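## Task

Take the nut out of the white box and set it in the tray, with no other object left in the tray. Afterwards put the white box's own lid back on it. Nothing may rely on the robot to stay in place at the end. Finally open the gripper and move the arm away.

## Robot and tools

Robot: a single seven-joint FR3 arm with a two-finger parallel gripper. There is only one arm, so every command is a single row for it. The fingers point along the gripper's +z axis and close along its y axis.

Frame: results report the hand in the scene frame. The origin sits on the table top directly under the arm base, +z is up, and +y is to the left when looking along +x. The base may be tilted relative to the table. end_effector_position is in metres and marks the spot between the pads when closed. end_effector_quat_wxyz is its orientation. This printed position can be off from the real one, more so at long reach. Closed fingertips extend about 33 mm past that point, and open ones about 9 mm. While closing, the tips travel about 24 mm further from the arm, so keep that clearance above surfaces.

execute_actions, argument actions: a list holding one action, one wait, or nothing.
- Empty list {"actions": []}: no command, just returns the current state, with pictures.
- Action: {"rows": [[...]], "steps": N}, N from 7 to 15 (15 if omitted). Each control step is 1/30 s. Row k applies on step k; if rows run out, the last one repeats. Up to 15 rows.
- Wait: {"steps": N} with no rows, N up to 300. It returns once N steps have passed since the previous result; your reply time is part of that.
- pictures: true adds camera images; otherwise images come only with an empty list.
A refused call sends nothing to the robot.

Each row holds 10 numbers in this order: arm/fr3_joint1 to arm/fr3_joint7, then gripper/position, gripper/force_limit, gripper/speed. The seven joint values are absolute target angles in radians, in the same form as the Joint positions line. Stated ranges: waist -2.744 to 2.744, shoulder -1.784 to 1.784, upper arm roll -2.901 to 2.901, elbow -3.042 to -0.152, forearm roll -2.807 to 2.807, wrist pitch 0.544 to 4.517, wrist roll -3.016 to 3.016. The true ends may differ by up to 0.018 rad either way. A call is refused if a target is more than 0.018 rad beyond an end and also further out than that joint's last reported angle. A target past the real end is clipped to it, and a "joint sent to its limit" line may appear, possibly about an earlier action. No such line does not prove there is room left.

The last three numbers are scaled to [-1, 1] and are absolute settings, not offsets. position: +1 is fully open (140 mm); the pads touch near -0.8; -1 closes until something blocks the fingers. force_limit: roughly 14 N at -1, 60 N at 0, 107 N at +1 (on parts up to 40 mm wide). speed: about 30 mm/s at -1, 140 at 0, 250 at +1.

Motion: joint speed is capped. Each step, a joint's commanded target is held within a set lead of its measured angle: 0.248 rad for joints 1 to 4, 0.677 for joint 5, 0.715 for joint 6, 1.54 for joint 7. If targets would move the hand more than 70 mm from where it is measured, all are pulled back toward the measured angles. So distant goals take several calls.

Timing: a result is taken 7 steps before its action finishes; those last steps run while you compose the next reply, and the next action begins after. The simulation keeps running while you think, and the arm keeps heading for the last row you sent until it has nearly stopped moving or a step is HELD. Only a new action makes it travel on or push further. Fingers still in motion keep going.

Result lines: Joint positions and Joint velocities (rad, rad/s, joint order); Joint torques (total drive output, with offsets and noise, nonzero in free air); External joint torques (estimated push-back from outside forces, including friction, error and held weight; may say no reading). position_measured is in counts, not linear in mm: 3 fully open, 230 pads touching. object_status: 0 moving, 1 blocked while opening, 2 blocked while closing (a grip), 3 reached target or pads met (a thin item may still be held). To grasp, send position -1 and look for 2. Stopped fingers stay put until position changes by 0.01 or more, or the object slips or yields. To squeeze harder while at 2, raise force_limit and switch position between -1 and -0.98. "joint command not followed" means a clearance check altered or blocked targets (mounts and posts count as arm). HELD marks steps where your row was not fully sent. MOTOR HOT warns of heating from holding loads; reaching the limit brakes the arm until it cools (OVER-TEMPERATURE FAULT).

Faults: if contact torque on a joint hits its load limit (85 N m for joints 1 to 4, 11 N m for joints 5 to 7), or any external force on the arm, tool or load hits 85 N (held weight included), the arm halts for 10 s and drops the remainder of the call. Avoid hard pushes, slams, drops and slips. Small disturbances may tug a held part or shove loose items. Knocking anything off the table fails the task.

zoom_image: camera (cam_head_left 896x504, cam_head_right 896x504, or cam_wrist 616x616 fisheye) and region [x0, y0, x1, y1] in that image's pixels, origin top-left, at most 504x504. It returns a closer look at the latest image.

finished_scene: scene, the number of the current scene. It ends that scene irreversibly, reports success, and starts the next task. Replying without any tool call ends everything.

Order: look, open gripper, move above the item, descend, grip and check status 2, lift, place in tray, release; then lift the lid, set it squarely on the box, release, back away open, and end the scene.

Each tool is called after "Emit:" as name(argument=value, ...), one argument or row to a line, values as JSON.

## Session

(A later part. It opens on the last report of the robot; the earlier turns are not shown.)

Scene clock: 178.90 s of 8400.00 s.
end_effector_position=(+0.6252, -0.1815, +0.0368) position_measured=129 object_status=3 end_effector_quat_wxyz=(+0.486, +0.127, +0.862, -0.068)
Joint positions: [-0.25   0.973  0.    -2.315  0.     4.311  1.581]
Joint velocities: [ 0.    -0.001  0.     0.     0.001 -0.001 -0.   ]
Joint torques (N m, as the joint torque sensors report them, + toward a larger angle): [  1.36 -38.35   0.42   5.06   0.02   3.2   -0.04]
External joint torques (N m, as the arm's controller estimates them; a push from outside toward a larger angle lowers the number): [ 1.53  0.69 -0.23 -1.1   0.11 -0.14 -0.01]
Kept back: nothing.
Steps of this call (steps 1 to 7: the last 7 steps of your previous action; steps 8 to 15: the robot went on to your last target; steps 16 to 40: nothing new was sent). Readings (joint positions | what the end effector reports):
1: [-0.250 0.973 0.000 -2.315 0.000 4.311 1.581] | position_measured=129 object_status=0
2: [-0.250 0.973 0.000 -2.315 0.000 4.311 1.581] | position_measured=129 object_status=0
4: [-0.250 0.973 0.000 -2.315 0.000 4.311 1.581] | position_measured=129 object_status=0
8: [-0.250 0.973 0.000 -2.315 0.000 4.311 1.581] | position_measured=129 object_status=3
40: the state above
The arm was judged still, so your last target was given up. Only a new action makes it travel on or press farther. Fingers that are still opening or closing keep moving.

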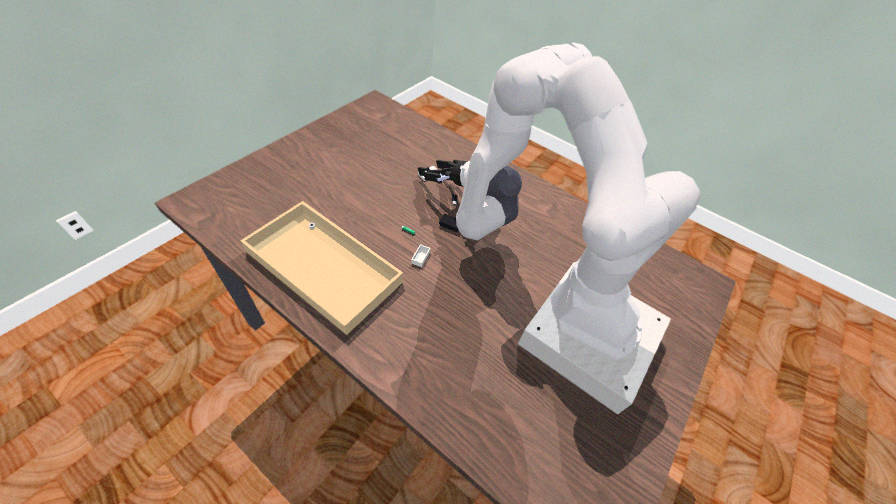

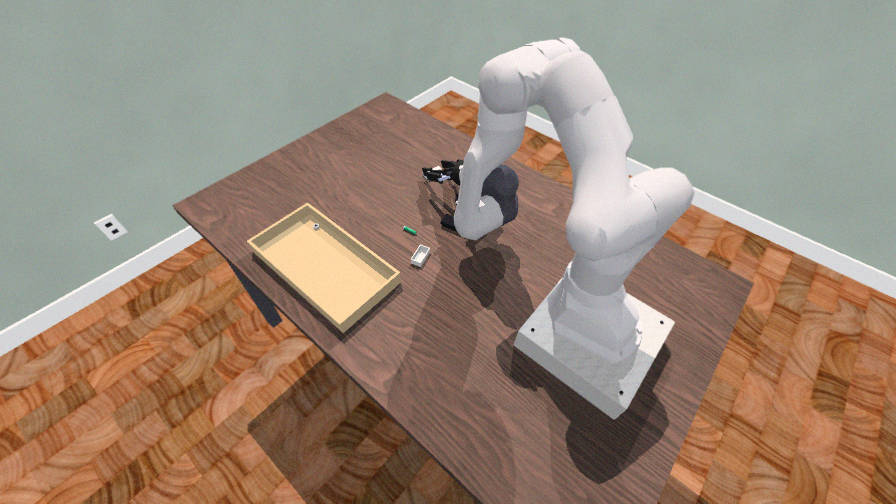

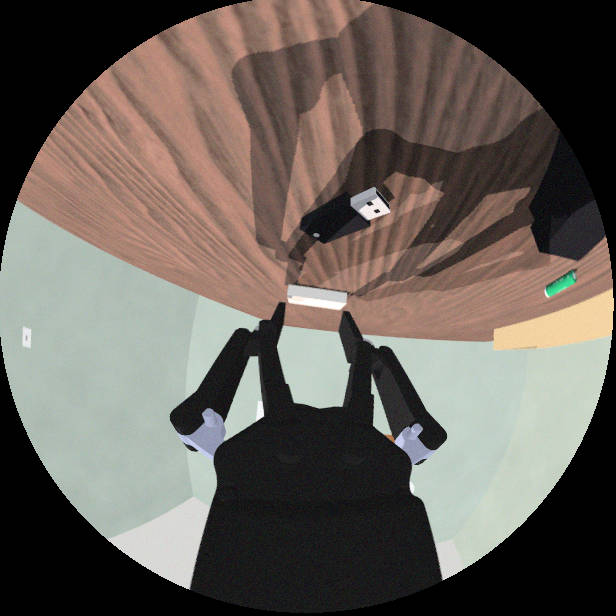

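Emit:
execute_actions(
  actions=[
    {"rows":[[-0.25,0.945,0,-2.31,0,4.3,1.582,0.0,-0.3,0],[-0.25,0.9,0,-2.31,0,4.25,1.582,0.1,-0.3,0],[-0.25,0.8,0,-2.3,0,4.15,1.582,0.2,-0.3,0],[-0.25,0.65,0,-2.25,0,4.0,1.582,0.3,-0.3,0],[-0.25,0.45,0,-2.1,0,3.6,1.582,0.3,-0.3,0],[-0.25,0.35,0,-1.9,0,3.0,1.582,0.3,-0.3,0],[-0.25,0.35,0,-1.8,0,2.32,1.582,0.3,-0.3,0]]},
  ],
)

Emit:
execute_actions(
  actions=[
    {"steps":50},
  ],
)

Emit:
execute_actions(
  actions=[
    {"rows":[[-0.25,0.45,0,-1.78,0,2.32,1.582,0.3,-0.3,0],[-0.25,0.555,0,-1.765,0,2.32,1.582,0.3,-0.3,0]]},
  ],
)

Emit:
execute_actions(
  actions=[
    {"steps":20},
  ],
  pictures=true,
)

Scene clock: 179.77 s of 8400.00 s.
end_effector_position=(+0.7285, -0.2112, +0.1497) position_measured=91 object_status=0 end_effector_quat_wxyz=(+0.508, +0.125, +0.849, -0.071)
Joint positions: [-0.25   0.759  0.    -2.177  0.     4.01   1.581]
Joint velocities: [-0.    -1.09   0.001  1.135  0.001 -1.811  0.   ]
Joint torques (N m, as the joint torque sensors report them, + toward a larger angle): [  0.96 -42.19  -0.13   9.07   0.25   3.65  -0.12]
External joint torques (N m, as the arm's controller estimates them; a push from outside toward a larger angle lowers the number): [ 0.93 -1.24 -0.88  1.11  0.13 -0.58 -0.09]
Steps of this call (steps 1 to 18: nothing new was sent; steps 19 to 26: the first 8 steps of this action). Readings (joint positions | what the end effector reports):
19: [-0.250 0.971 0.000 -2.315 0.000 4.309 1.581] | position_measured=129 object_status=3
20: [-0.250 0.959 0.000 -2.316 0.000 4.299 1.581] | position_measured=129 object_status=0
22: [-0.250 0.900 0.000 -2.312 0.000 4.253 1.581] | position_measured=115 object_status=0
26: the state above

Scene clock: 181.43 s of 8400.00 s.
end_effector_position=(+0.6660, -0.1928, +0.2383) position_measured=91 object_status=3 end_effector_quat_wxyz=(+0.087, +0.145, +0.986, -0.013)
Joint positions: [-0.25   0.35   0.    -1.802  0.     2.325  1.581]
Joint velocities: [-0.001  0.    -0.001  0.    -0.001 -0.018  0.   ]
Joint torques (N m, as the joint torque sensors report them, + toward a larger angle): [  0.72 -41.87  -0.72  23.24   0.81   2.53   0.01]
External joint torques (N m, as the arm's controller estimates them; a push from outside toward a larger angle lowers the number): [ 0.95  0.88 -0.85 -0.49  0.13 -0.28  0.01]
Kept back: nothing.
Steps of this call (steps 1 to 7: the last 7 steps of your previous action; steps 8 to 50: the robot went on to your last target). Readings (joint positions | what the end effector reports):
1: [-0.250 0.722 0.000 -2.138 0.000 3.948 1.581] | position_measured=91 object_status=0
2: [-0.250 0.686 0.000 -2.101 0.000 3.885 1.581] | position_measured=91 object_status=0
4: [-0.250 0.614 0.000 -2.026 0.000 3.763 1.581] | position_measured=91 object_status=0
8: [-0.250 0.435 0.000 -1.866 0.000 3.362 1.581] | position_measured=91 object_status=3
50: the state above

Scene clock: 181.70 s of 8400.00 s.
end_effector_position=(+0.6378, -0.1849, +0.1230) position_measured=91 object_status=3 end_effector_quat_wxyz=(+0.007, +0.146, +0.989, -0.002)
Joint positions: [-0.25   0.54   0.    -1.771  0.     2.323  1.581]
Joint velocities: [-0.001  0.472 -0.001 -0.056 -0.    -0.057  0.   ]
Joint torques (N m, as the joint torque sensors report them, + toward a larger angle): [  0.36 -61.36  -0.66  26.93   0.62   3.5   -0.02]
External joint torques (N m, as the arm's controller estimates them; a push from outside toward a larger angle lowers the number): [ 0.5   1.61 -1.14 -3.42 -0.09 -0.19 -0.02]
Steps of this call (steps 1 to 8: the first 8 steps of this action). Readings (joint positions | what the end effector reports):
1: [-0.250 0.361 0.000 -1.792 0.000 2.326 1.581] | position_measured=91 object_status=3
2: [-0.250 0.384 0.000 -1.780 0.000 2.327 1.581] | position_measured=91 object_status=3
4: [-0.250 0.439 0.000 -1.771 0.000 2.328 1.581] | position_measured=91 object_status=3
8: the state above

Scene clock: 182.37 s of 8400.00 s.
end_effector_position=(+0.6346, -0.1840, +0.1143) position_measured=91 object_status=3 end_effector_quat_wxyz=(-0.000, +0.146, +0.989, -0.001)
Joint positions: [-0.25   0.556  0.    -1.767  0.     2.32   1.581]
Joint velocities: [-0.002 -0.     0.    -0.001 -0.     0.     0.   ]
Joint torques (N m, as the joint torque sensors report them, + toward a larger angle): [  0.85 -46.68  -0.31  21.69   0.65   2.57   0.03]
External joint torques (N m, as the arm's controller estimates them; a push from outside toward a larger angle lowers the number): [ 1.02 -0.15 -0.69 -0.14  0.05  0.17  0.03]
Kept back: nothing.
Steps of this call (steps 1 to 7: the last 7 steps of your previous action; steps 8 to 20: the robot went on to your last target). Readings (joint positions | what the end effector reports):
1: [-0.250 0.553 0.000 -1.773 0.000 2.322 1.581] | position_measured=91 object_status=3
2: [-0.250 0.560 0.000 -1.773 0.000 2.320 1.581] | position_measured=91 object_status=3
4: [-0.250 0.562 0.000 -1.773 0.000 2.320 1.581] | position_measured=91 object_status=3
8: [-0.250 0.558 0.000 -1.768 0.000 2.320 1.581] | position_measured=91 object_status=3
20: the state above

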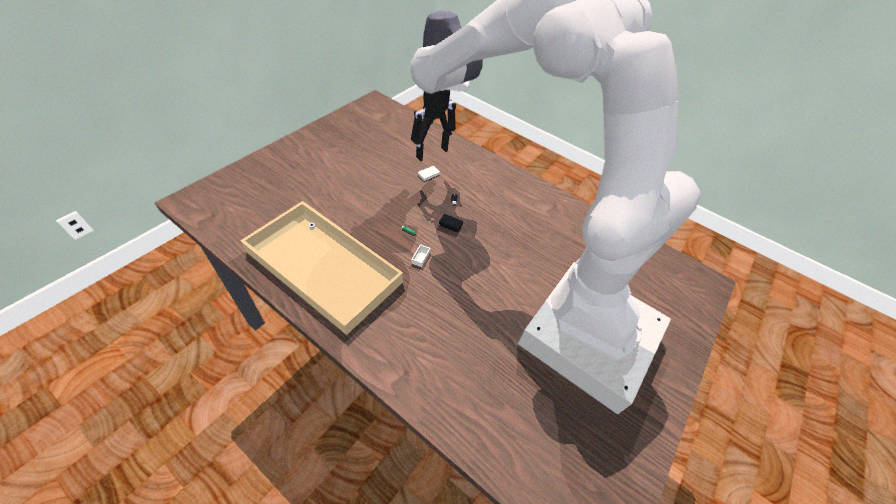

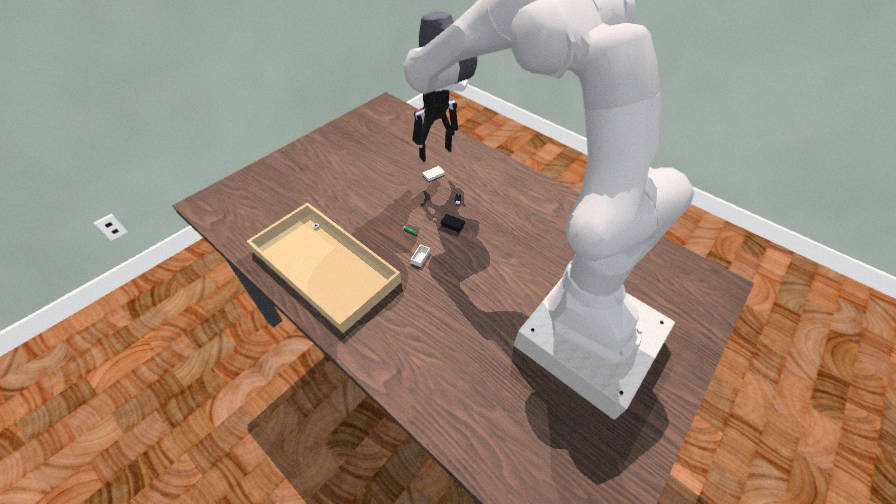

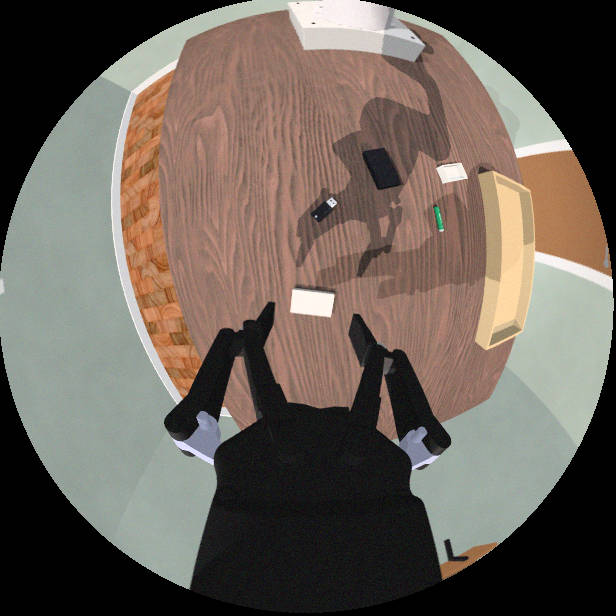

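Emit:
execute_actions(
  actions=[
    {"rows":[[-0.25,0.6,0,-1.764,0,2.363,1.582,0.3,-0.3,0],[-0.25,0.6,0,-1.764,0,2.363,1.582,0.3,-0.3,0],[-0.25,0.6,0,-1.764,0,2.363,1.582,0.3,-0.3,0],[-0.25,0.655,0,-1.761,0,2.416,1.582,0.3,-0.3,0]]},
  ],
)

Emit:
execute_actions(
  actions=[
    {"steps":20},
  ],
  pictures=true,
)

Scene clock: 183.20 s of 8400.00 s.
end_effector_position=(+0.6277, -0.1821, +0.0601) position_measured=91 object_status=3 end_effector_quat_wxyz=(-0.012, +0.146, +0.989, +0.001)
Joint positions: [-0.25   0.649  0.    -1.763  0.     2.384  1.581]
Joint velocities: [ 0.001  0.238  0.    -0.05   0.     0.145 -0.001]
Joint torques (N m, as the joint torque sensors report them, + toward a larger angle): [  0.5  -55.26  -0.81  23.56   0.73   3.75   0.04]
External joint torques (N m, as the arm's controller estimates them; a push from outside toward a larger angle lowers the number): [ 0.55  2.33 -1.42 -2.32  0.11  0.66  0.04]
Steps of this call (steps 1 to 15: the robot went on to your last target; steps 16 to 17: nothing new was sent; steps 18 to 25: the first 8 steps of this action). Readings (joint positions | what the end effector reports):
18: [-0.250 0.560 0.000 -1.764 0.000 2.326 1.581] | position_measured=91 object_status=3
19: [-0.250 0.569 0.000 -1.762 0.000 2.333 1.581] | position_measured=91 object_status=3
21: [-0.250 0.592 0.000 -1.759 0.000 2.351 1.581] | position_measured=91 object_status=3
25: the state above

Scene clock: 183.87 s of 8400.00 s.
end_effector_position=(+0.6339, -0.1839, +0.0576) position_measured=91 object_status=3 end_effector_quat_wxyz=(-0.002, +0.146, +0.989, -0.001)
Joint positions: [-0.25   0.656  0.    -1.763  0.     2.413  1.581]
Joint velocities: [ 0.    -0.     0.    -0.002 -0.001  0.004 -0.   ]
Joint torques (N m, as the joint torque sensors report them, + toward a larger angle): [  0.5  -47.81  -0.14  20.27   0.62   2.86  -0.03]
External joint torques (N m, as the arm's controller estimates them; a push from outside toward a larger angle lowers the number): [ 0.57  0.15 -0.67 -0.54  0.08  0.46 -0.03]
Kept back: nothing.
Steps of this call (steps 1 to 7: the last 7 steps of your previous action; steps 8 to 20: the robot went on to your last target). Readings (joint positions | what the end effector reports):
1: [-0.250 0.655 0.000 -1.764 0.000 2.389 1.581] | position_measured=91 object_status=3
2: [-0.250 0.658 0.000 -1.764 0.000 2.392 1.581] | position_measured=91 object_status=3
4: [-0.250 0.659 0.000 -1.764 0.000 2.399 1.581] | position_measured=91 object_status=3
8: [-0.250 0.657 0.000 -1.763 0.000 2.407 1.581] | position_measured=91 object_status=3
20: the state above

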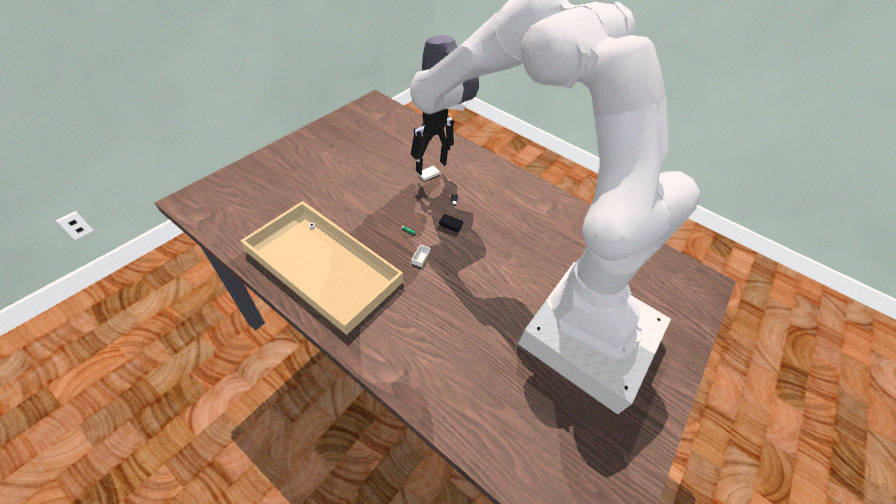

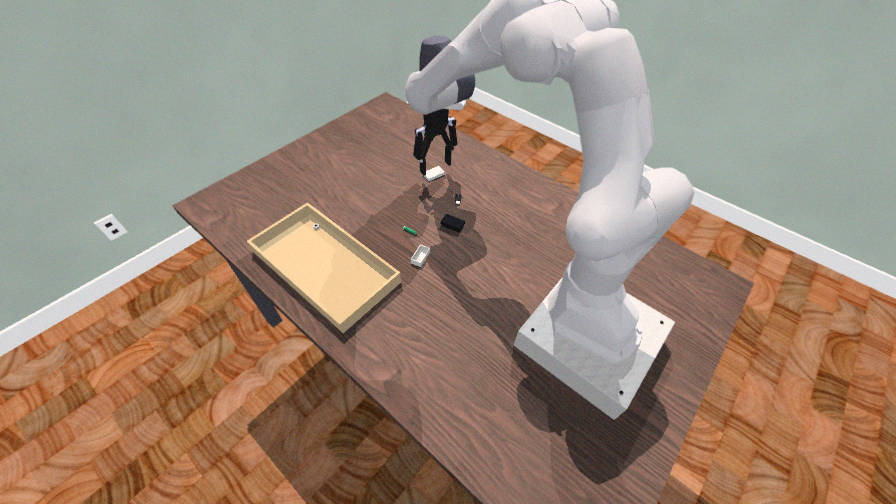

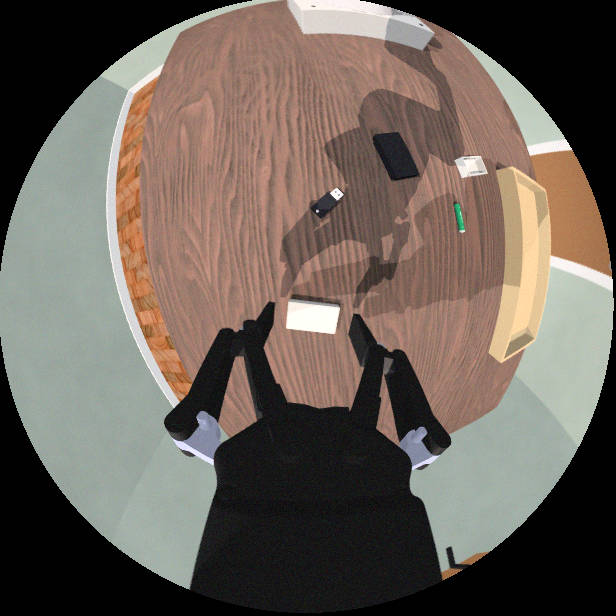

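Emit:
execute_actions(
  actions=[
    {"rows":[[-0.25,0.67,0,-1.76,0,2.435,1.582,0.3,-0.3,0],[-0.25,0.67,0,-1.76,0,2.435,1.582,0.3,-0.3,0],[-0.25,0.685,0,-1.759,0,2.452,1.582,0.3,-0.3,0],[-0.25,0.685,0,-1.759,0,2.452,1.582,0.3,-0.3,0],[-0.25,0.70,0,-1.757,0,2.465,1.582,0.3,-0.3,0]]},
  ],
)

Emit:
execute_actions(
  actions=[
    {"steps":20},
  ],
  pictures=true,
)

Scene clock: 184.77 s of 8400.00 s.
end_effector_position=(+0.6333, -0.1838, +0.0368) position_measured=91 object_status=3 end_effector_quat_wxyz=(-0.002, +0.146, +0.989, -0.001)
Joint positions: [-0.25   0.695  0.    -1.758  0.     2.447  1.581]
Joint velocities: [ 0.001  0.123  0.001  0.001  0.     0.08  -0.   ]
Joint torques (N m, as the joint torque sensors report them, + toward a larger angle): [  0.79 -51.12  -0.54  20.1    0.58   3.16   0.03]
External joint torques (N m, as the arm's controller estimates them; a push from outside toward a larger angle lowers the number): [ 0.68  1.65 -1.28 -2.36  0.03  0.44  0.03]
Steps of this call (steps 1 to 15: the robot went on to your last target; steps 16 to 19: nothing new was sent; steps 20 to 27: the first 8 steps of this action). Readings (joint positions | what the end effector reports):
20: [-0.250 0.658 0.000 -1.762 0.000 2.416 1.581] | position_measured=91 object_status=3
21: [-0.250 0.660 0.000 -1.761 0.000 2.420 1.581] | position_measured=91 object_status=3
23: [-0.250 0.670 0.000 -1.760 0.000 2.429 1.581] | position_measured=91 object_status=3
27: the state above

Scene clock: 185.43 s of 8400.00 s.
end_effector_position=(+0.6359, -0.1846, +0.0344) position_measured=91 object_status=3 end_effector_quat_wxyz=(+0.003, +0.146, +0.989, -0.001)
Joint positions: [-0.25   0.7    0.    -1.758  0.     2.462  1.581]
Joint velocities: [ 0.    -0.001  0.    -0.001  0.     0.002  0.001]
Joint torques (N m, as the joint torque sensors report them, + toward a larger angle): [  0.73 -48.56  -0.61  19.96   0.68   2.87  -0.03]
External joint torques (N m, as the arm's controller estimates them; a push from outside toward a larger angle lowers the number): [ 0.83 -0.06 -1.14 -0.4   0.16  0.45 -0.03]
Kept back: nothing.
Steps of this call (steps 1 to 7: the last 7 steps of your previous action; steps 8 to 20: the robot went on to your last target). Readings (joint positions | what the end effector reports):
1: [-0.250 0.698 0.000 -1.758 0.000 2.449 1.581] | position_measured=91 object_status=3
2: [-0.250 0.700 0.000 -1.758 0.000 2.451 1.581] | position_measured=91 object_status=3
4: [-0.250 0.700 0.000 -1.758 0.000 2.455 1.581] | position_measured=91 object_status=3
8: [-0.250 0.700 0.000 -1.758 0.000 2.459 1.581] | position_measured=91 object_status=3
20: the state above

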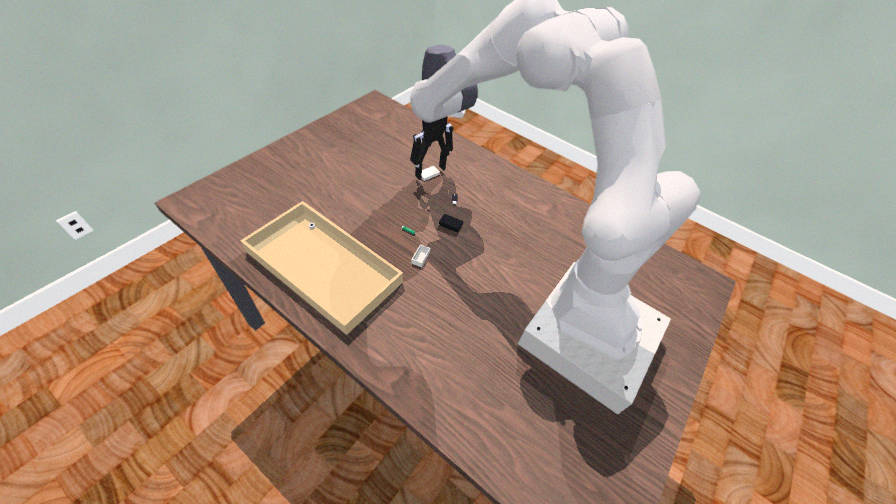

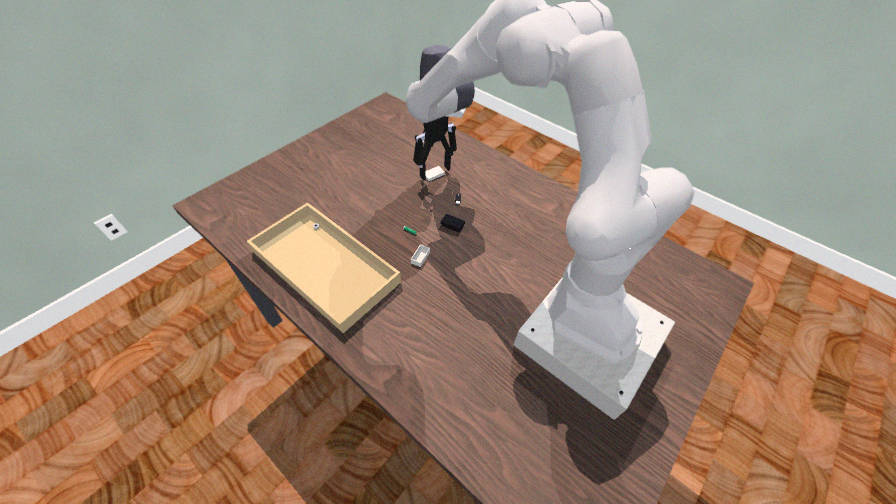

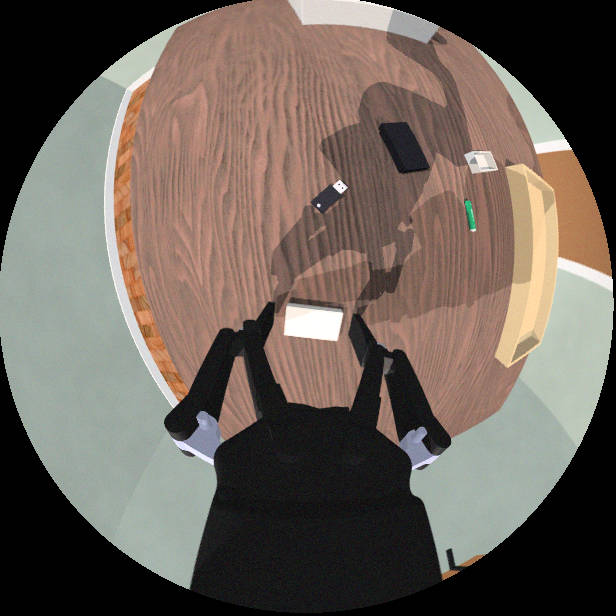

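Emit:
execute_actions(
  actions=[
    {"rows":[[-0.25,0.71,0,-1.757,0,2.476,1.582,0.3,-0.3,0],[-0.25,0.71,0,-1.757,0,2.476,1.582,0.3,-0.3,0],[-0.25,0.718,0,-1.757,0,2.482,1.582,0.3,-0.3,0],[-0.25,0.718,0,-1.757,0,2.482,1.582,0.3,-0.3,0],[-0.25,0.718,0,-1.757,0,2.482,1.582,0.3,-0.3,0],[-0.25,0.718,0,-1.757,0,2.482,1.582,0.3,-0.3,0],[-0.25,0.718,0,-1.757,0,2.482,1.582,-1,-0.3,0]]},
  ],
)

Emit:
execute_actions(
  actions=[
    {"steps":25},
  ],
  pictures=true,
)

Scene clock: 185.97 s of 8400.00 s.
end_effector_position=(+0.6344, -0.1841, +0.0251) position_measured=96 object_status=0 end_effector_quat_wxyz=(+0.001, +0.146, +0.989, -0.001)
Joint positions: [-0.25   0.717  0.    -1.758  0.     2.475  1.581]
Joint velocities: [-0.001  0.022 -0.     0.001 -0.     0.021  0.001]
Joint torques (N m, as the joint torque sensors report them, + toward a larger angle): [  0.38 -47.79  -0.22  19.39   0.57   3.13  -0.02]
External joint torques (N m, as the arm's controller estimates them; a push from outside toward a larger angle lowers the number): [ 0.74  2.27 -0.58 -1.57  0.05  0.6  -0.02]
Steps of this call (steps 1 to 8: the robot went on to your last target; steps 9 to 16: the first 8 steps of this action). Readings (joint positions | what the end effector reports):
9: [-0.250 0.701 0.000 -1.758 0.000 2.464 1.581] | position_measured=91 object_status=3
10: [-0.250 0.703 0.000 -1.758 0.000 2.466 1.581] | position_measured=91 object_status=3
12: [-0.250 0.709 0.000 -1.758 0.000 2.471 1.581] | position_measured=91 object_status=3
16: the state above

Scene clock: 186.80 s of 8400.00 s.
end_effector_position=(+0.6365, -0.1836, +0.0261) position_measured=135 object_status=2 end_effector_quat_wxyz=(+0.004, +0.145, +0.989, -0.001)
Joint positions: [-0.249  0.716  0.001 -1.757  0.001  2.479  1.581]
Joint velocities: [ 0.    -0.    -0.001  0.001  0.     0.    -0.001]
Joint torques (N m, as the joint torque sensors report them, + toward a larger angle): [  0.47 -46.5   -0.47  19.8    0.51   2.88   0.01]
External joint torques (N m, as the arm's controller estimates them; a push from outside toward a larger angle lowers the number): [ 0.55  2.18 -1.05 -0.43  0.    0.43  0.01]
Kept back: nothing.
Steps of this call (steps 1 to 7: the last 7 steps of your previous action; steps 8 to 15: the robot went on to your last target; steps 16 to 25: nothing new was sent). Readings (joint positions | what the end effector reports):
1: [-0.250 0.717 0.000 -1.758 0.000 2.476 1.581] | position_measured=104 object_status=0
2: [-0.250 0.717 0.000 -1.758 0.000 2.476 1.581] | position_measured=112 object_status=0
4: [-0.249 0.716 0.001 -1.757 0.001 2.477 1.581] | position_measured=127 object_status=0
8: [-0.249 0.716 0.001 -1.757 0.001 2.479 1.581] | position_measured=135 object_status=0
25: the state above
The arm was judged still, so your last target was given up. Only a new action makes it travel on or press farther. Fingers that are still opening or closing keep moving.

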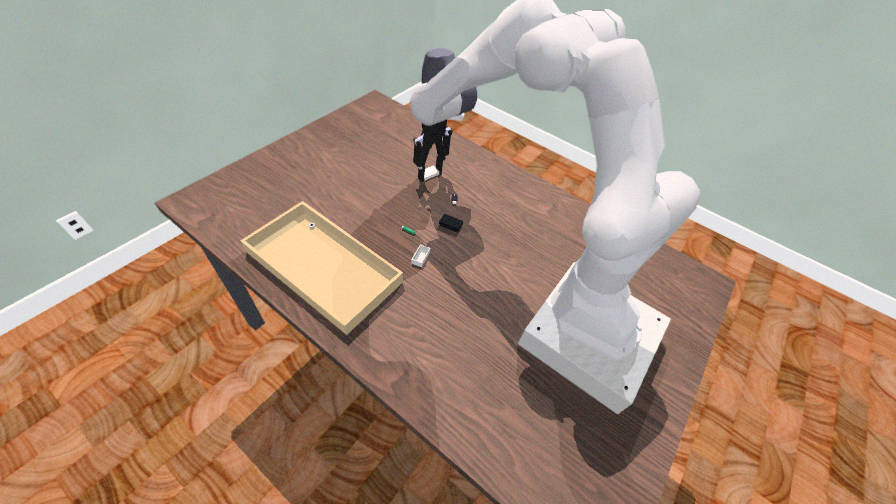

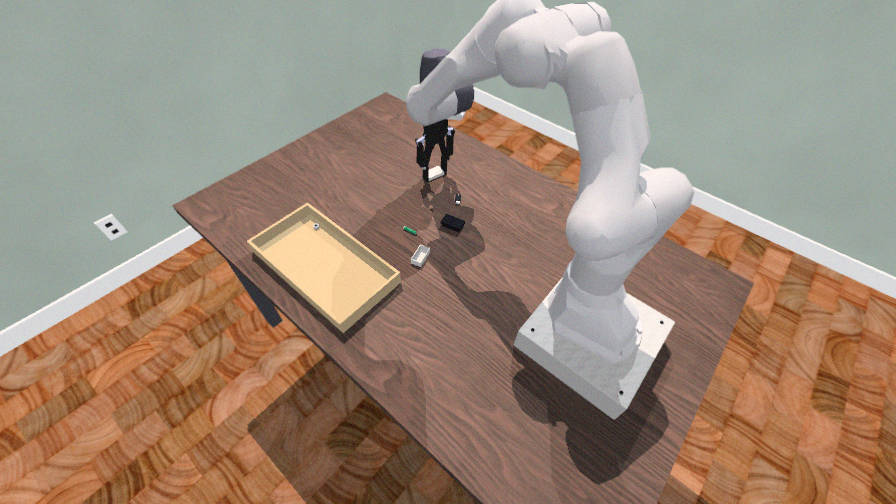

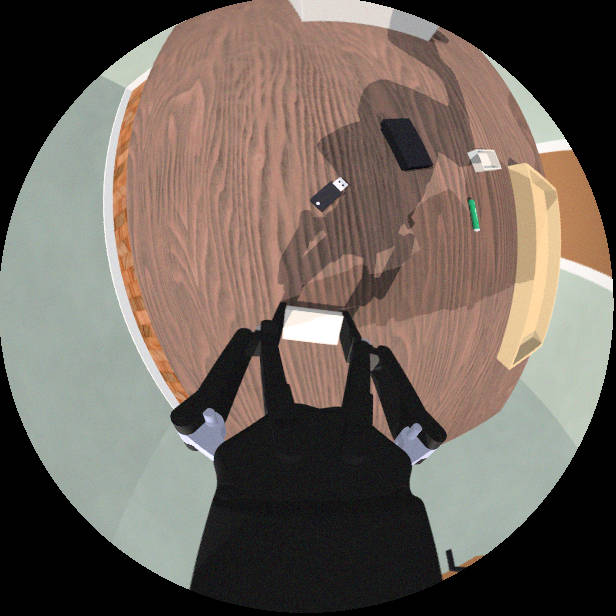

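Emit:
execute_actions(
  actions=[
    {"rows":[[-0.25,0.69,0,-1.76,0,2.45,1.582,-1,-0.3,0],[-0.25,0.62,0,-1.77,0,2.39,1.582,-1,-0.3,0],[-0.25,0.5,0,-1.8,0,2.3,1.582,-1,-0.3,0],[-0.2,0.35,0,-1.95,0,2.3,1.582,-1,-0.3,0],[-0.1,0.2,0,-2.15,0,2.35,1.582,-1,-0.3,0],[0.0,0.05,0,-2.4,0,2.45,1.582,-1,-0.3,0],[0.15,-0.1,0,-2.65,0,2.55,1.582,-1,-0.3,0],[0.275,-0.2,0,-2.86,0,2.66,1.582,-1,-0.3,0]]},
  ],
)

Emit:
execute_actions(
  actions=[
    {"steps":45},
  ],
)

Emit:
execute_actions(
  actions=[
    {"rows":[[0.275,-0.115,0,-2.86,0,2.746,1.582,-1,-0.3,0],[0.275,-0.115,0,-2.86,0,2.746,1.582,-1,-0.3,0],[0.275,-0.115,0,-2.86,0,2.746,1.582,-1,-0.3,0],[0.275,-0.06,0,-2.856,0,2.797,1.582,-1,-0.3,0],[0.275,-0.06,0,-2.856,0,2.797,1.582,-1,-0.3,0],[0.275,-0.06,0,-2.856,0,2.797,1.582,-1,-0.3,0],[0.275,0,0,-2.851,0,2.85,1.582,-1,-0.3,0]]},
  ],
)

Emit:
execute_actions(
  actions=[
    {"rows":[[0.275,0.025,0,-2.848,0,2.873,1.582,-1,-0.3,0],[0.275,0.025,0,-2.848,0,2.873,1.582,-1,-0.3,0],[0.275,0.025,0,-2.848,0,2.873,1.582,-1,-0.3,0],[0.275,0.05,0,-2.846,0,2.896,1.582,-1,-0.3,0]]},
  ],
)

Emit:
execute_actions(
  actions=[
    {"steps":20},
  ],
  pictures=true,
)

Scene clock: 188.10 s of 8400.00 s.
end_effector_position=(+0.6199, -0.1349, +0.1059) position_measured=135 object_status=2 end_effector_quat_wxyz=(+0.016, +0.110, +0.994, -0.006)
Joint positions: [-0.165  0.48  -0.015 -1.931  0.001  2.44   1.581]
Joint velocities: [ 0.778 -0.869  0.039 -0.787 -0.001  0.421 -0.   ]
Joint torques (N m, as the joint torque sensors report them, + toward a larger angle): [  2.51 -37.71   1.25  19.66   0.65   2.98  -0.01]
External joint torques (N m, as the arm's controller estimates them; a push from outside toward a larger angle lowers the number): [ 2.09 -0.14 -0.56 -1.93  0.19  0.29 -0.01]
Steps of this call (steps 1 to 31: nothing new was sent; steps 32 to 39: the first 8 steps of this action). Readings (joint positions | what the end effector reports):
32: [-0.249 0.714 0.001 -1.759 0.001 2.475 1.581] | position_measured=135 object_status=2
33: [-0.249 0.701 0.001 -1.766 0.001 2.461 1.581] | position_measured=135 object_status=2
35: [-0.246 0.629 -0.002 -1.808 0.001 2.426 1.581] | position_measured=135 object_status=2
39: the state above

Scene clock: 189.60 s of 8400.00 s.
end_effector_position=(+0.3466, +0.0851, +0.1142) position_measured=135 object_status=2 end_effector_quat_wxyz=(-0.001, -0.115, +0.993, -0.002)
Joint positions: [ 0.272 -0.198  0.001 -2.858  0.001  2.657  1.581]
Joint velocities: [-0.001  0.    -0.    -0.    -0.001  0.002  0.002]
Joint torques (N m, as the joint torque sensors report them, + toward a larger angle): [  2.51 -19.08  -1.69  15.6    0.37   2.94  -0.03]
External joint torques (N m, as the arm's controller estimates them; a push from outside toward a larger angle lowers the number): [ 2.53 -0.83 -1.47 -1.87 -0.01  0.52 -0.03]
Kept back: nothing.
Steps of this call (steps 1 to 7: the last 7 steps of your previous action; steps 8 to 45: the robot went on to your last target). Readings (joint positions | what the end effector reports):
1: [-0.138 0.450 -0.014 -1.958 0.001 2.455 1.581] | position_measured=135 object_status=2
2: [-0.110 0.421 -0.013 -1.986 0.001 2.469 1.581] | position_measured=135 object_status=2
4: [-0.051 0.361 -0.010 -2.044 0.001 2.494 1.581] | position_measured=135 object_status=2
8: [0.074 0.236 -0.005 -2.166 0.001 2.537 1.581] | position_measured=135 object_status=2
45: the state above
The arm was judged still, so your last target was given up. Only a new action makes it travel on or press farther. Fingers that are still opening or closing keep moving.

Scene clock: 189.87 s of 8400.00 s.
end_effector_position=(+0.3377, +0.0829, +0.0703) position_measured=135 object_status=2 end_effector_quat_wxyz=(-0.018, -0.115, +0.993, -0.004)
Joint positions: [ 0.273 -0.043  0.001 -2.854  0.001  2.773  1.581]
Joint velocities: [-0.001  0.607 -0.001  0.005 -0.     0.446  0.001]
Joint torques (N m, as the joint torque sensors report them, + toward a larger angle): [  2.13 -24.08  -0.28  15.09   0.18   2.9    0.01]
External joint torques (N m, as the arm's controller estimates them; a push from outside toward a larger angle lowers the number): [ 2.15  2.05 -0.24  0.36 -0.01  0.51  0.01]
Steps of this call (steps 1 to 8: the first 8 steps of this action). Readings (joint positions | what the end effector reports):
1: [0.272 -0.186 0.001 -2.856 0.001 2.671 1.581] | position_measured=135 object_status=2
2: [0.272 -0.164 0.001 -2.855 0.001 2.685 1.581] | position_measured=135 object_status=2
4: [0.273 -0.125 0.001 -2.857 0.001 2.712 1.581] | position_measured=135 object_status=2
8: the state above

Scene clock: 190.37 s of 8400.00 s.
end_effector_position=(+0.3429, +0.0841, +0.0487) position_measured=135 object_status=2 end_effector_quat_wxyz=(-0.008, -0.115, +0.993, -0.003)
Joint positions: [ 0.273  0.045  0.001 -2.848  0.001  2.875  1.581]
Joint velocities: [-0.     0.063 -0.001  0.    -0.001  0.103 -0.001]
Joint torques (N m, as the joint torque sensors report them, + toward a larger angle): [  1.76 -23.08  -0.45  14.11   0.14   2.82  -0.06]
External joint torques (N m, as the arm's controller estimates them; a push from outside toward a larger angle lowers the number): [ 1.82  0.85 -0.44  0.05 -0.05  0.31 -0.06]
Steps of this call (steps 1 to 7: the last 7 steps of your previous action; steps 8 to 15: the first 8 steps of this action). Readings (joint positions | what the end effector reports):
8: [0.273 0.002 0.001 -2.852 0.001 2.835 1.581] | position_measured=135 object_status=2
9: [0.273 0.009 0.001 -2.851 0.001 2.842 1.581] | position_measured=135 object_status=2
11: [0.273 0.022 0.001 -2.849 0.001 2.855 1.581] | position_measured=135 object_status=2
15: the state above

Scene clock: 191.03 s of 8400.00 s.
end_effector_position=(+0.3476, +0.0853, +0.0492) position_measured=135 object_status=2 end_effector_quat_wxyz=(-0.001, -0.115, +0.993, -0.002)
Joint positions: [ 0.273  0.048  0.001 -2.848  0.001  2.893  1.581]
Joint velocities: [ 0.    -0.001  0.    -0.001 -0.001  0.002  0.   ]
Joint torques (N m, as the joint torque sensors report them, + toward a larger angle): [  1.9  -21.85  -0.59  13.98   0.2    2.85  -0.04]
External joint torques (N m, as the arm's controller estimates them; a push from outside toward a larger angle lowers the number): [ 1.93  0.87 -0.61  0.72  0.    0.44 -0.04]
Kept back: nothing.
Steps of this call (steps 1 to 7: the last 7 steps of your previous action; steps 8 to 20: the robot went on to your last target). Readings (joint positions | what the end effector reports):
1: [0.273 0.047 0.001 -2.848 0.001 2.879 1.581] | position_measured=135 object_status=2
2: [0.273 0.048 0.001 -2.848 0.001 2.881 1.581] | position_measured=135 object_status=2
4: [0.273 0.048 0.001 -2.848 0.001 2.885 1.581] | position_measured=135 object_status=2
8: [0.273 0.048 0.001 -2.848 0.001 2.890 1.581] | position_measured=135 object_status=2
20: the state above

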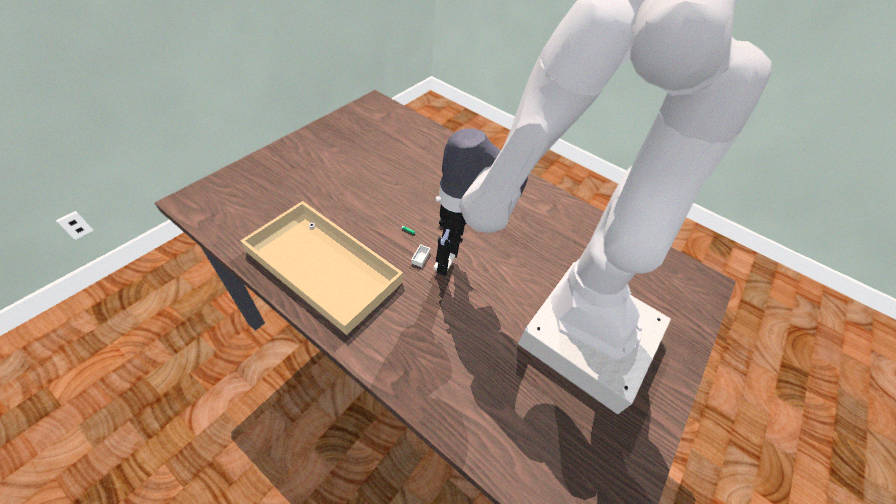

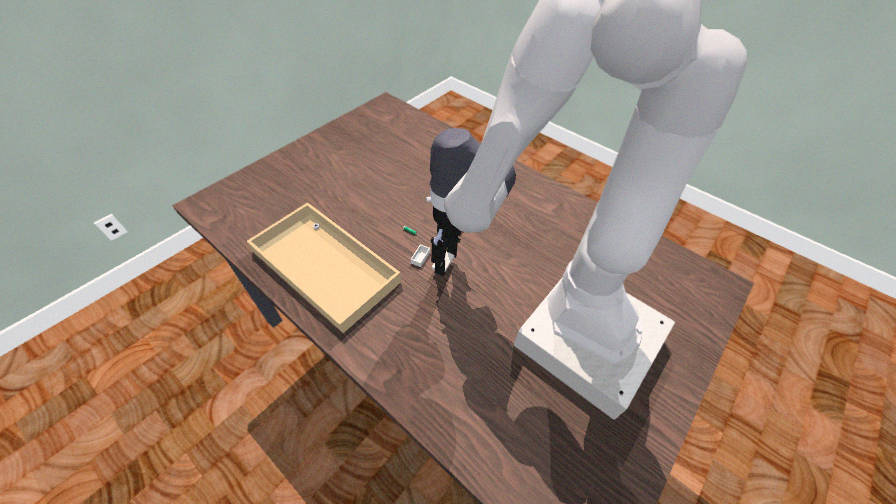

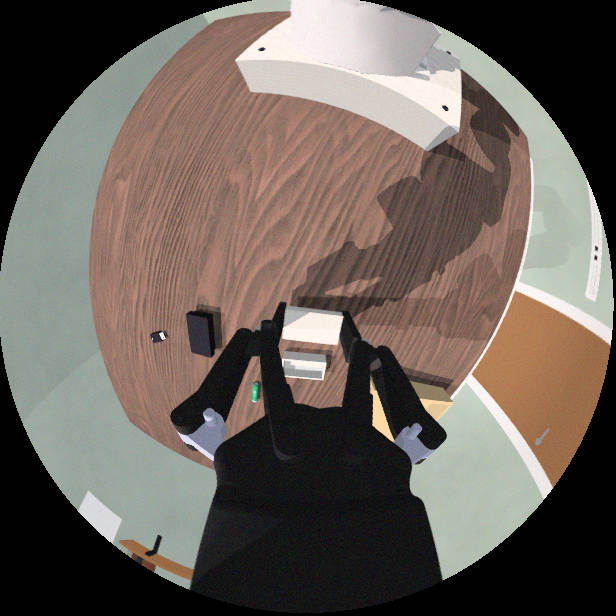

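Emit:
execute_actions(
  actions=[
    {"rows":[[0.277,0.062,0,-2.845,0,2.908,1.582,-1,-0.3,0],[0.277,0.062,0,-2.845,0,2.908,1.582,-1,-0.3,0],[0.277,0.074,0,-2.844,0,2.919,1.582,-1,-0.3,0],[0.277,0.074,0,-2.844,0,2.919,1.582,-1,-0.3,0],[0.276,0.084,0,-2.843,0,2.929,1.582,-1,-0.3,0]]},
  ],
)

Emit:
execute_actions(
  actions=[
    {"rows":[[0.275,0.084,0,-2.843,0,2.929,1.582,-1,-0.3,0],[0.275,0.084,0,-2.843,0,2.929,1.582,-1,-0.3,0],[0.275,0.084,0,-2.843,0,2.929,1.582,-1,-0.3,0],[0.275,0.084,0,-2.843,0,2.929,1.582,0.3,-0.3,-0.5]]},
  ],
)

Emit:
execute_actions(
  actions=[
    {"steps":25},
  ],
  pictures=true,
)

Scene clock: 191.80 s of 8400.00 s.
end_effector_position=(+0.3450, +0.0851, +0.0406) position_measured=135 object_status=2 end_effector_quat_wxyz=(-0.004, -0.116, +0.993, -0.002)
Joint positions: [ 0.274  0.08   0.001 -2.846  0.001  2.916  1.581]
Joint velocities: [-0.     0.056 -0.    -0.001 -0.001  0.061 -0.   ]
Joint torques (N m, as the joint torque sensors report them, + toward a larger angle): [  1.96 -22.99  -0.98  12.92   0.12   3.1    0.04]
External joint torques (N m, as the arm's controller estimates them; a push from outside toward a larger angle lowers the number): [ 2.03  1.28 -1.   -0.34 -0.05  0.59  0.04]
Steps of this call (steps 1 to 15: the robot went on to your last target; steps 16 to 23: the first 8 steps of this action). Readings (joint positions | what the end effector reports):
16: [0.273 0.050 0.001 -2.847 0.001 2.895 1.581] | position_measured=135 object_status=2
17: [0.273 0.053 0.001 -2.847 0.001 2.897 1.581] | position_measured=135 object_status=2
19: [0.274 0.063 0.001 -2.846 0.001 2.904 1.581] | position_measured=135 object_status=2
23: the state above

Scene clock: 192.30 s of 8400.00 s.
end_effector_position=(+0.3476, +0.0857, +0.0406) position_measured=118 object_status=0 end_effector_quat_wxyz=(-0.000, -0.116, +0.993, -0.001)
Joint positions: [ 0.274  0.082  0.001 -2.845  0.001  2.926  1.581]
Joint velocities: [ 0.001 -0.    -0.001 -0.001  0.002  0.004 -0.001]
Joint torques (N m, as the joint torque sensors report them, + toward a larger angle): [  1.25 -22.88  -1.53  13.09   0.19   2.78   0.02]
External joint torques (N m, as the arm's controller estimates them; a push from outside toward a larger angle lowers the number): [ 1.34  0.35 -1.52  0.48  0.01  0.38  0.02]
Steps of this call (steps 1 to 7: the last 7 steps of your previous action; steps 8 to 15: the first 8 steps of this action). Readings (joint positions | what the end effector reports):
8: [0.274 0.082 0.001 -2.845 0.001 2.924 1.581] | position_measured=135 object_status=2
9: [0.274 0.082 0.001 -2.845 0.001 2.925 1.581] | position_measured=135 object_status=2
11: [0.274 0.082 0.001 -2.845 0.001 2.925 1.581] | position_measured=135 object_status=0
15: the state above

Scene clock: 193.13 s of 8400.00 s.
end_effector_position=(+0.3478, +0.0858, +0.0407) position_measured=91 object_status=3 end_effector_quat_wxyz=(+0.000, -0.116, +0.993, -0.001)
Joint positions: [ 0.274  0.083  0.001 -2.845  0.001  2.927  1.581]
Joint velocities: [-0.001  0.    -0.001 -0.    -0.001  0.001 -0.001]
Joint torques (N m, as the joint torque sensors report them, + toward a larger angle): [  0.78 -22.    -0.92  12.5    0.11   2.8    0.01]
External joint torques (N m, as the arm's controller estimates them; a push from outside toward a larger angle lowers the number): [ 0.88  1.19 -0.91 -0.14 -0.07  0.39  0.01]
Kept back: nothing.
Steps of this call (steps 1 to 7: the last 7 steps of your previous action; steps 8 to 15: the robot went on to your last target; steps 16 to 25: nothing new was sent). Readings (joint positions | what the end effector reports):
1: [0.274 0.082 0.001 -2.845 0.001 2.926 1.581] | position_measured=113 object_status=0
2: [0.274 0.083 0.001 -2.845 0.001 2.926 1.581] | position_measured=109 object_status=0
4: [0.274 0.083 0.001 -2.845 0.001 2.926 1.581] | position_measured=100 object_status=0
8: [0.274 0.083 0.001 -2.845 0.001 2.927 1.581] | position_measured=91 object_status=0
25: the state above
The arm was judged still, so your last target was given up. Only a new action makes it travel on or press farther. Fingers that are still opening or closing keep moving.

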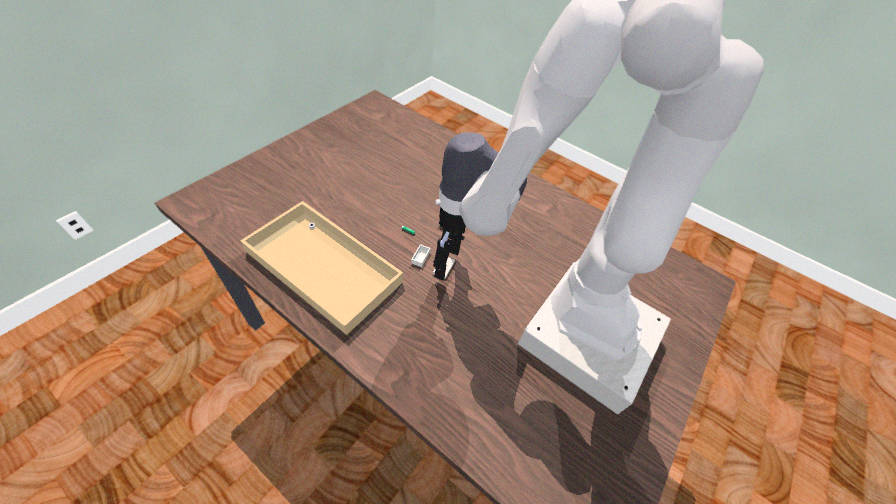

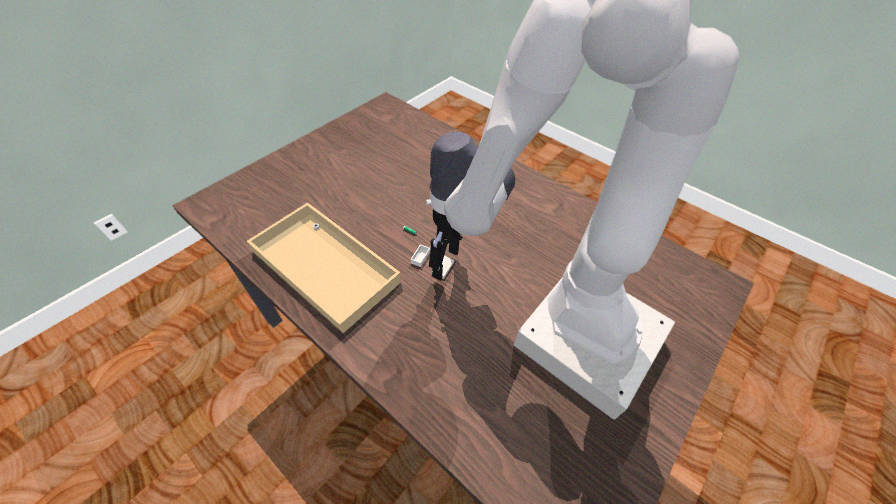

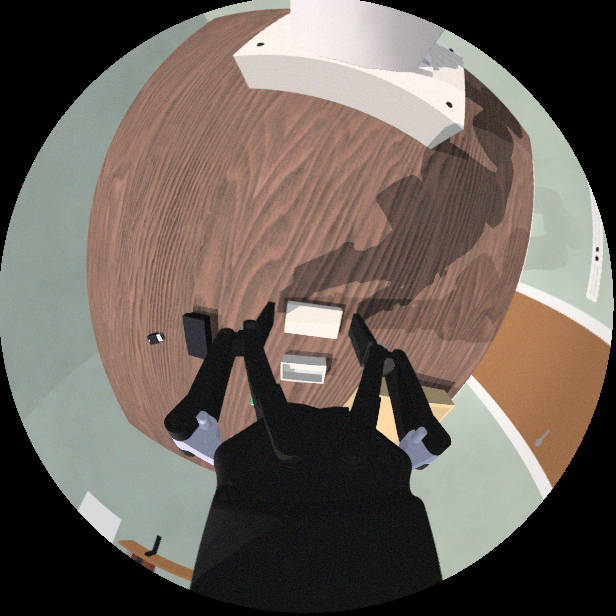

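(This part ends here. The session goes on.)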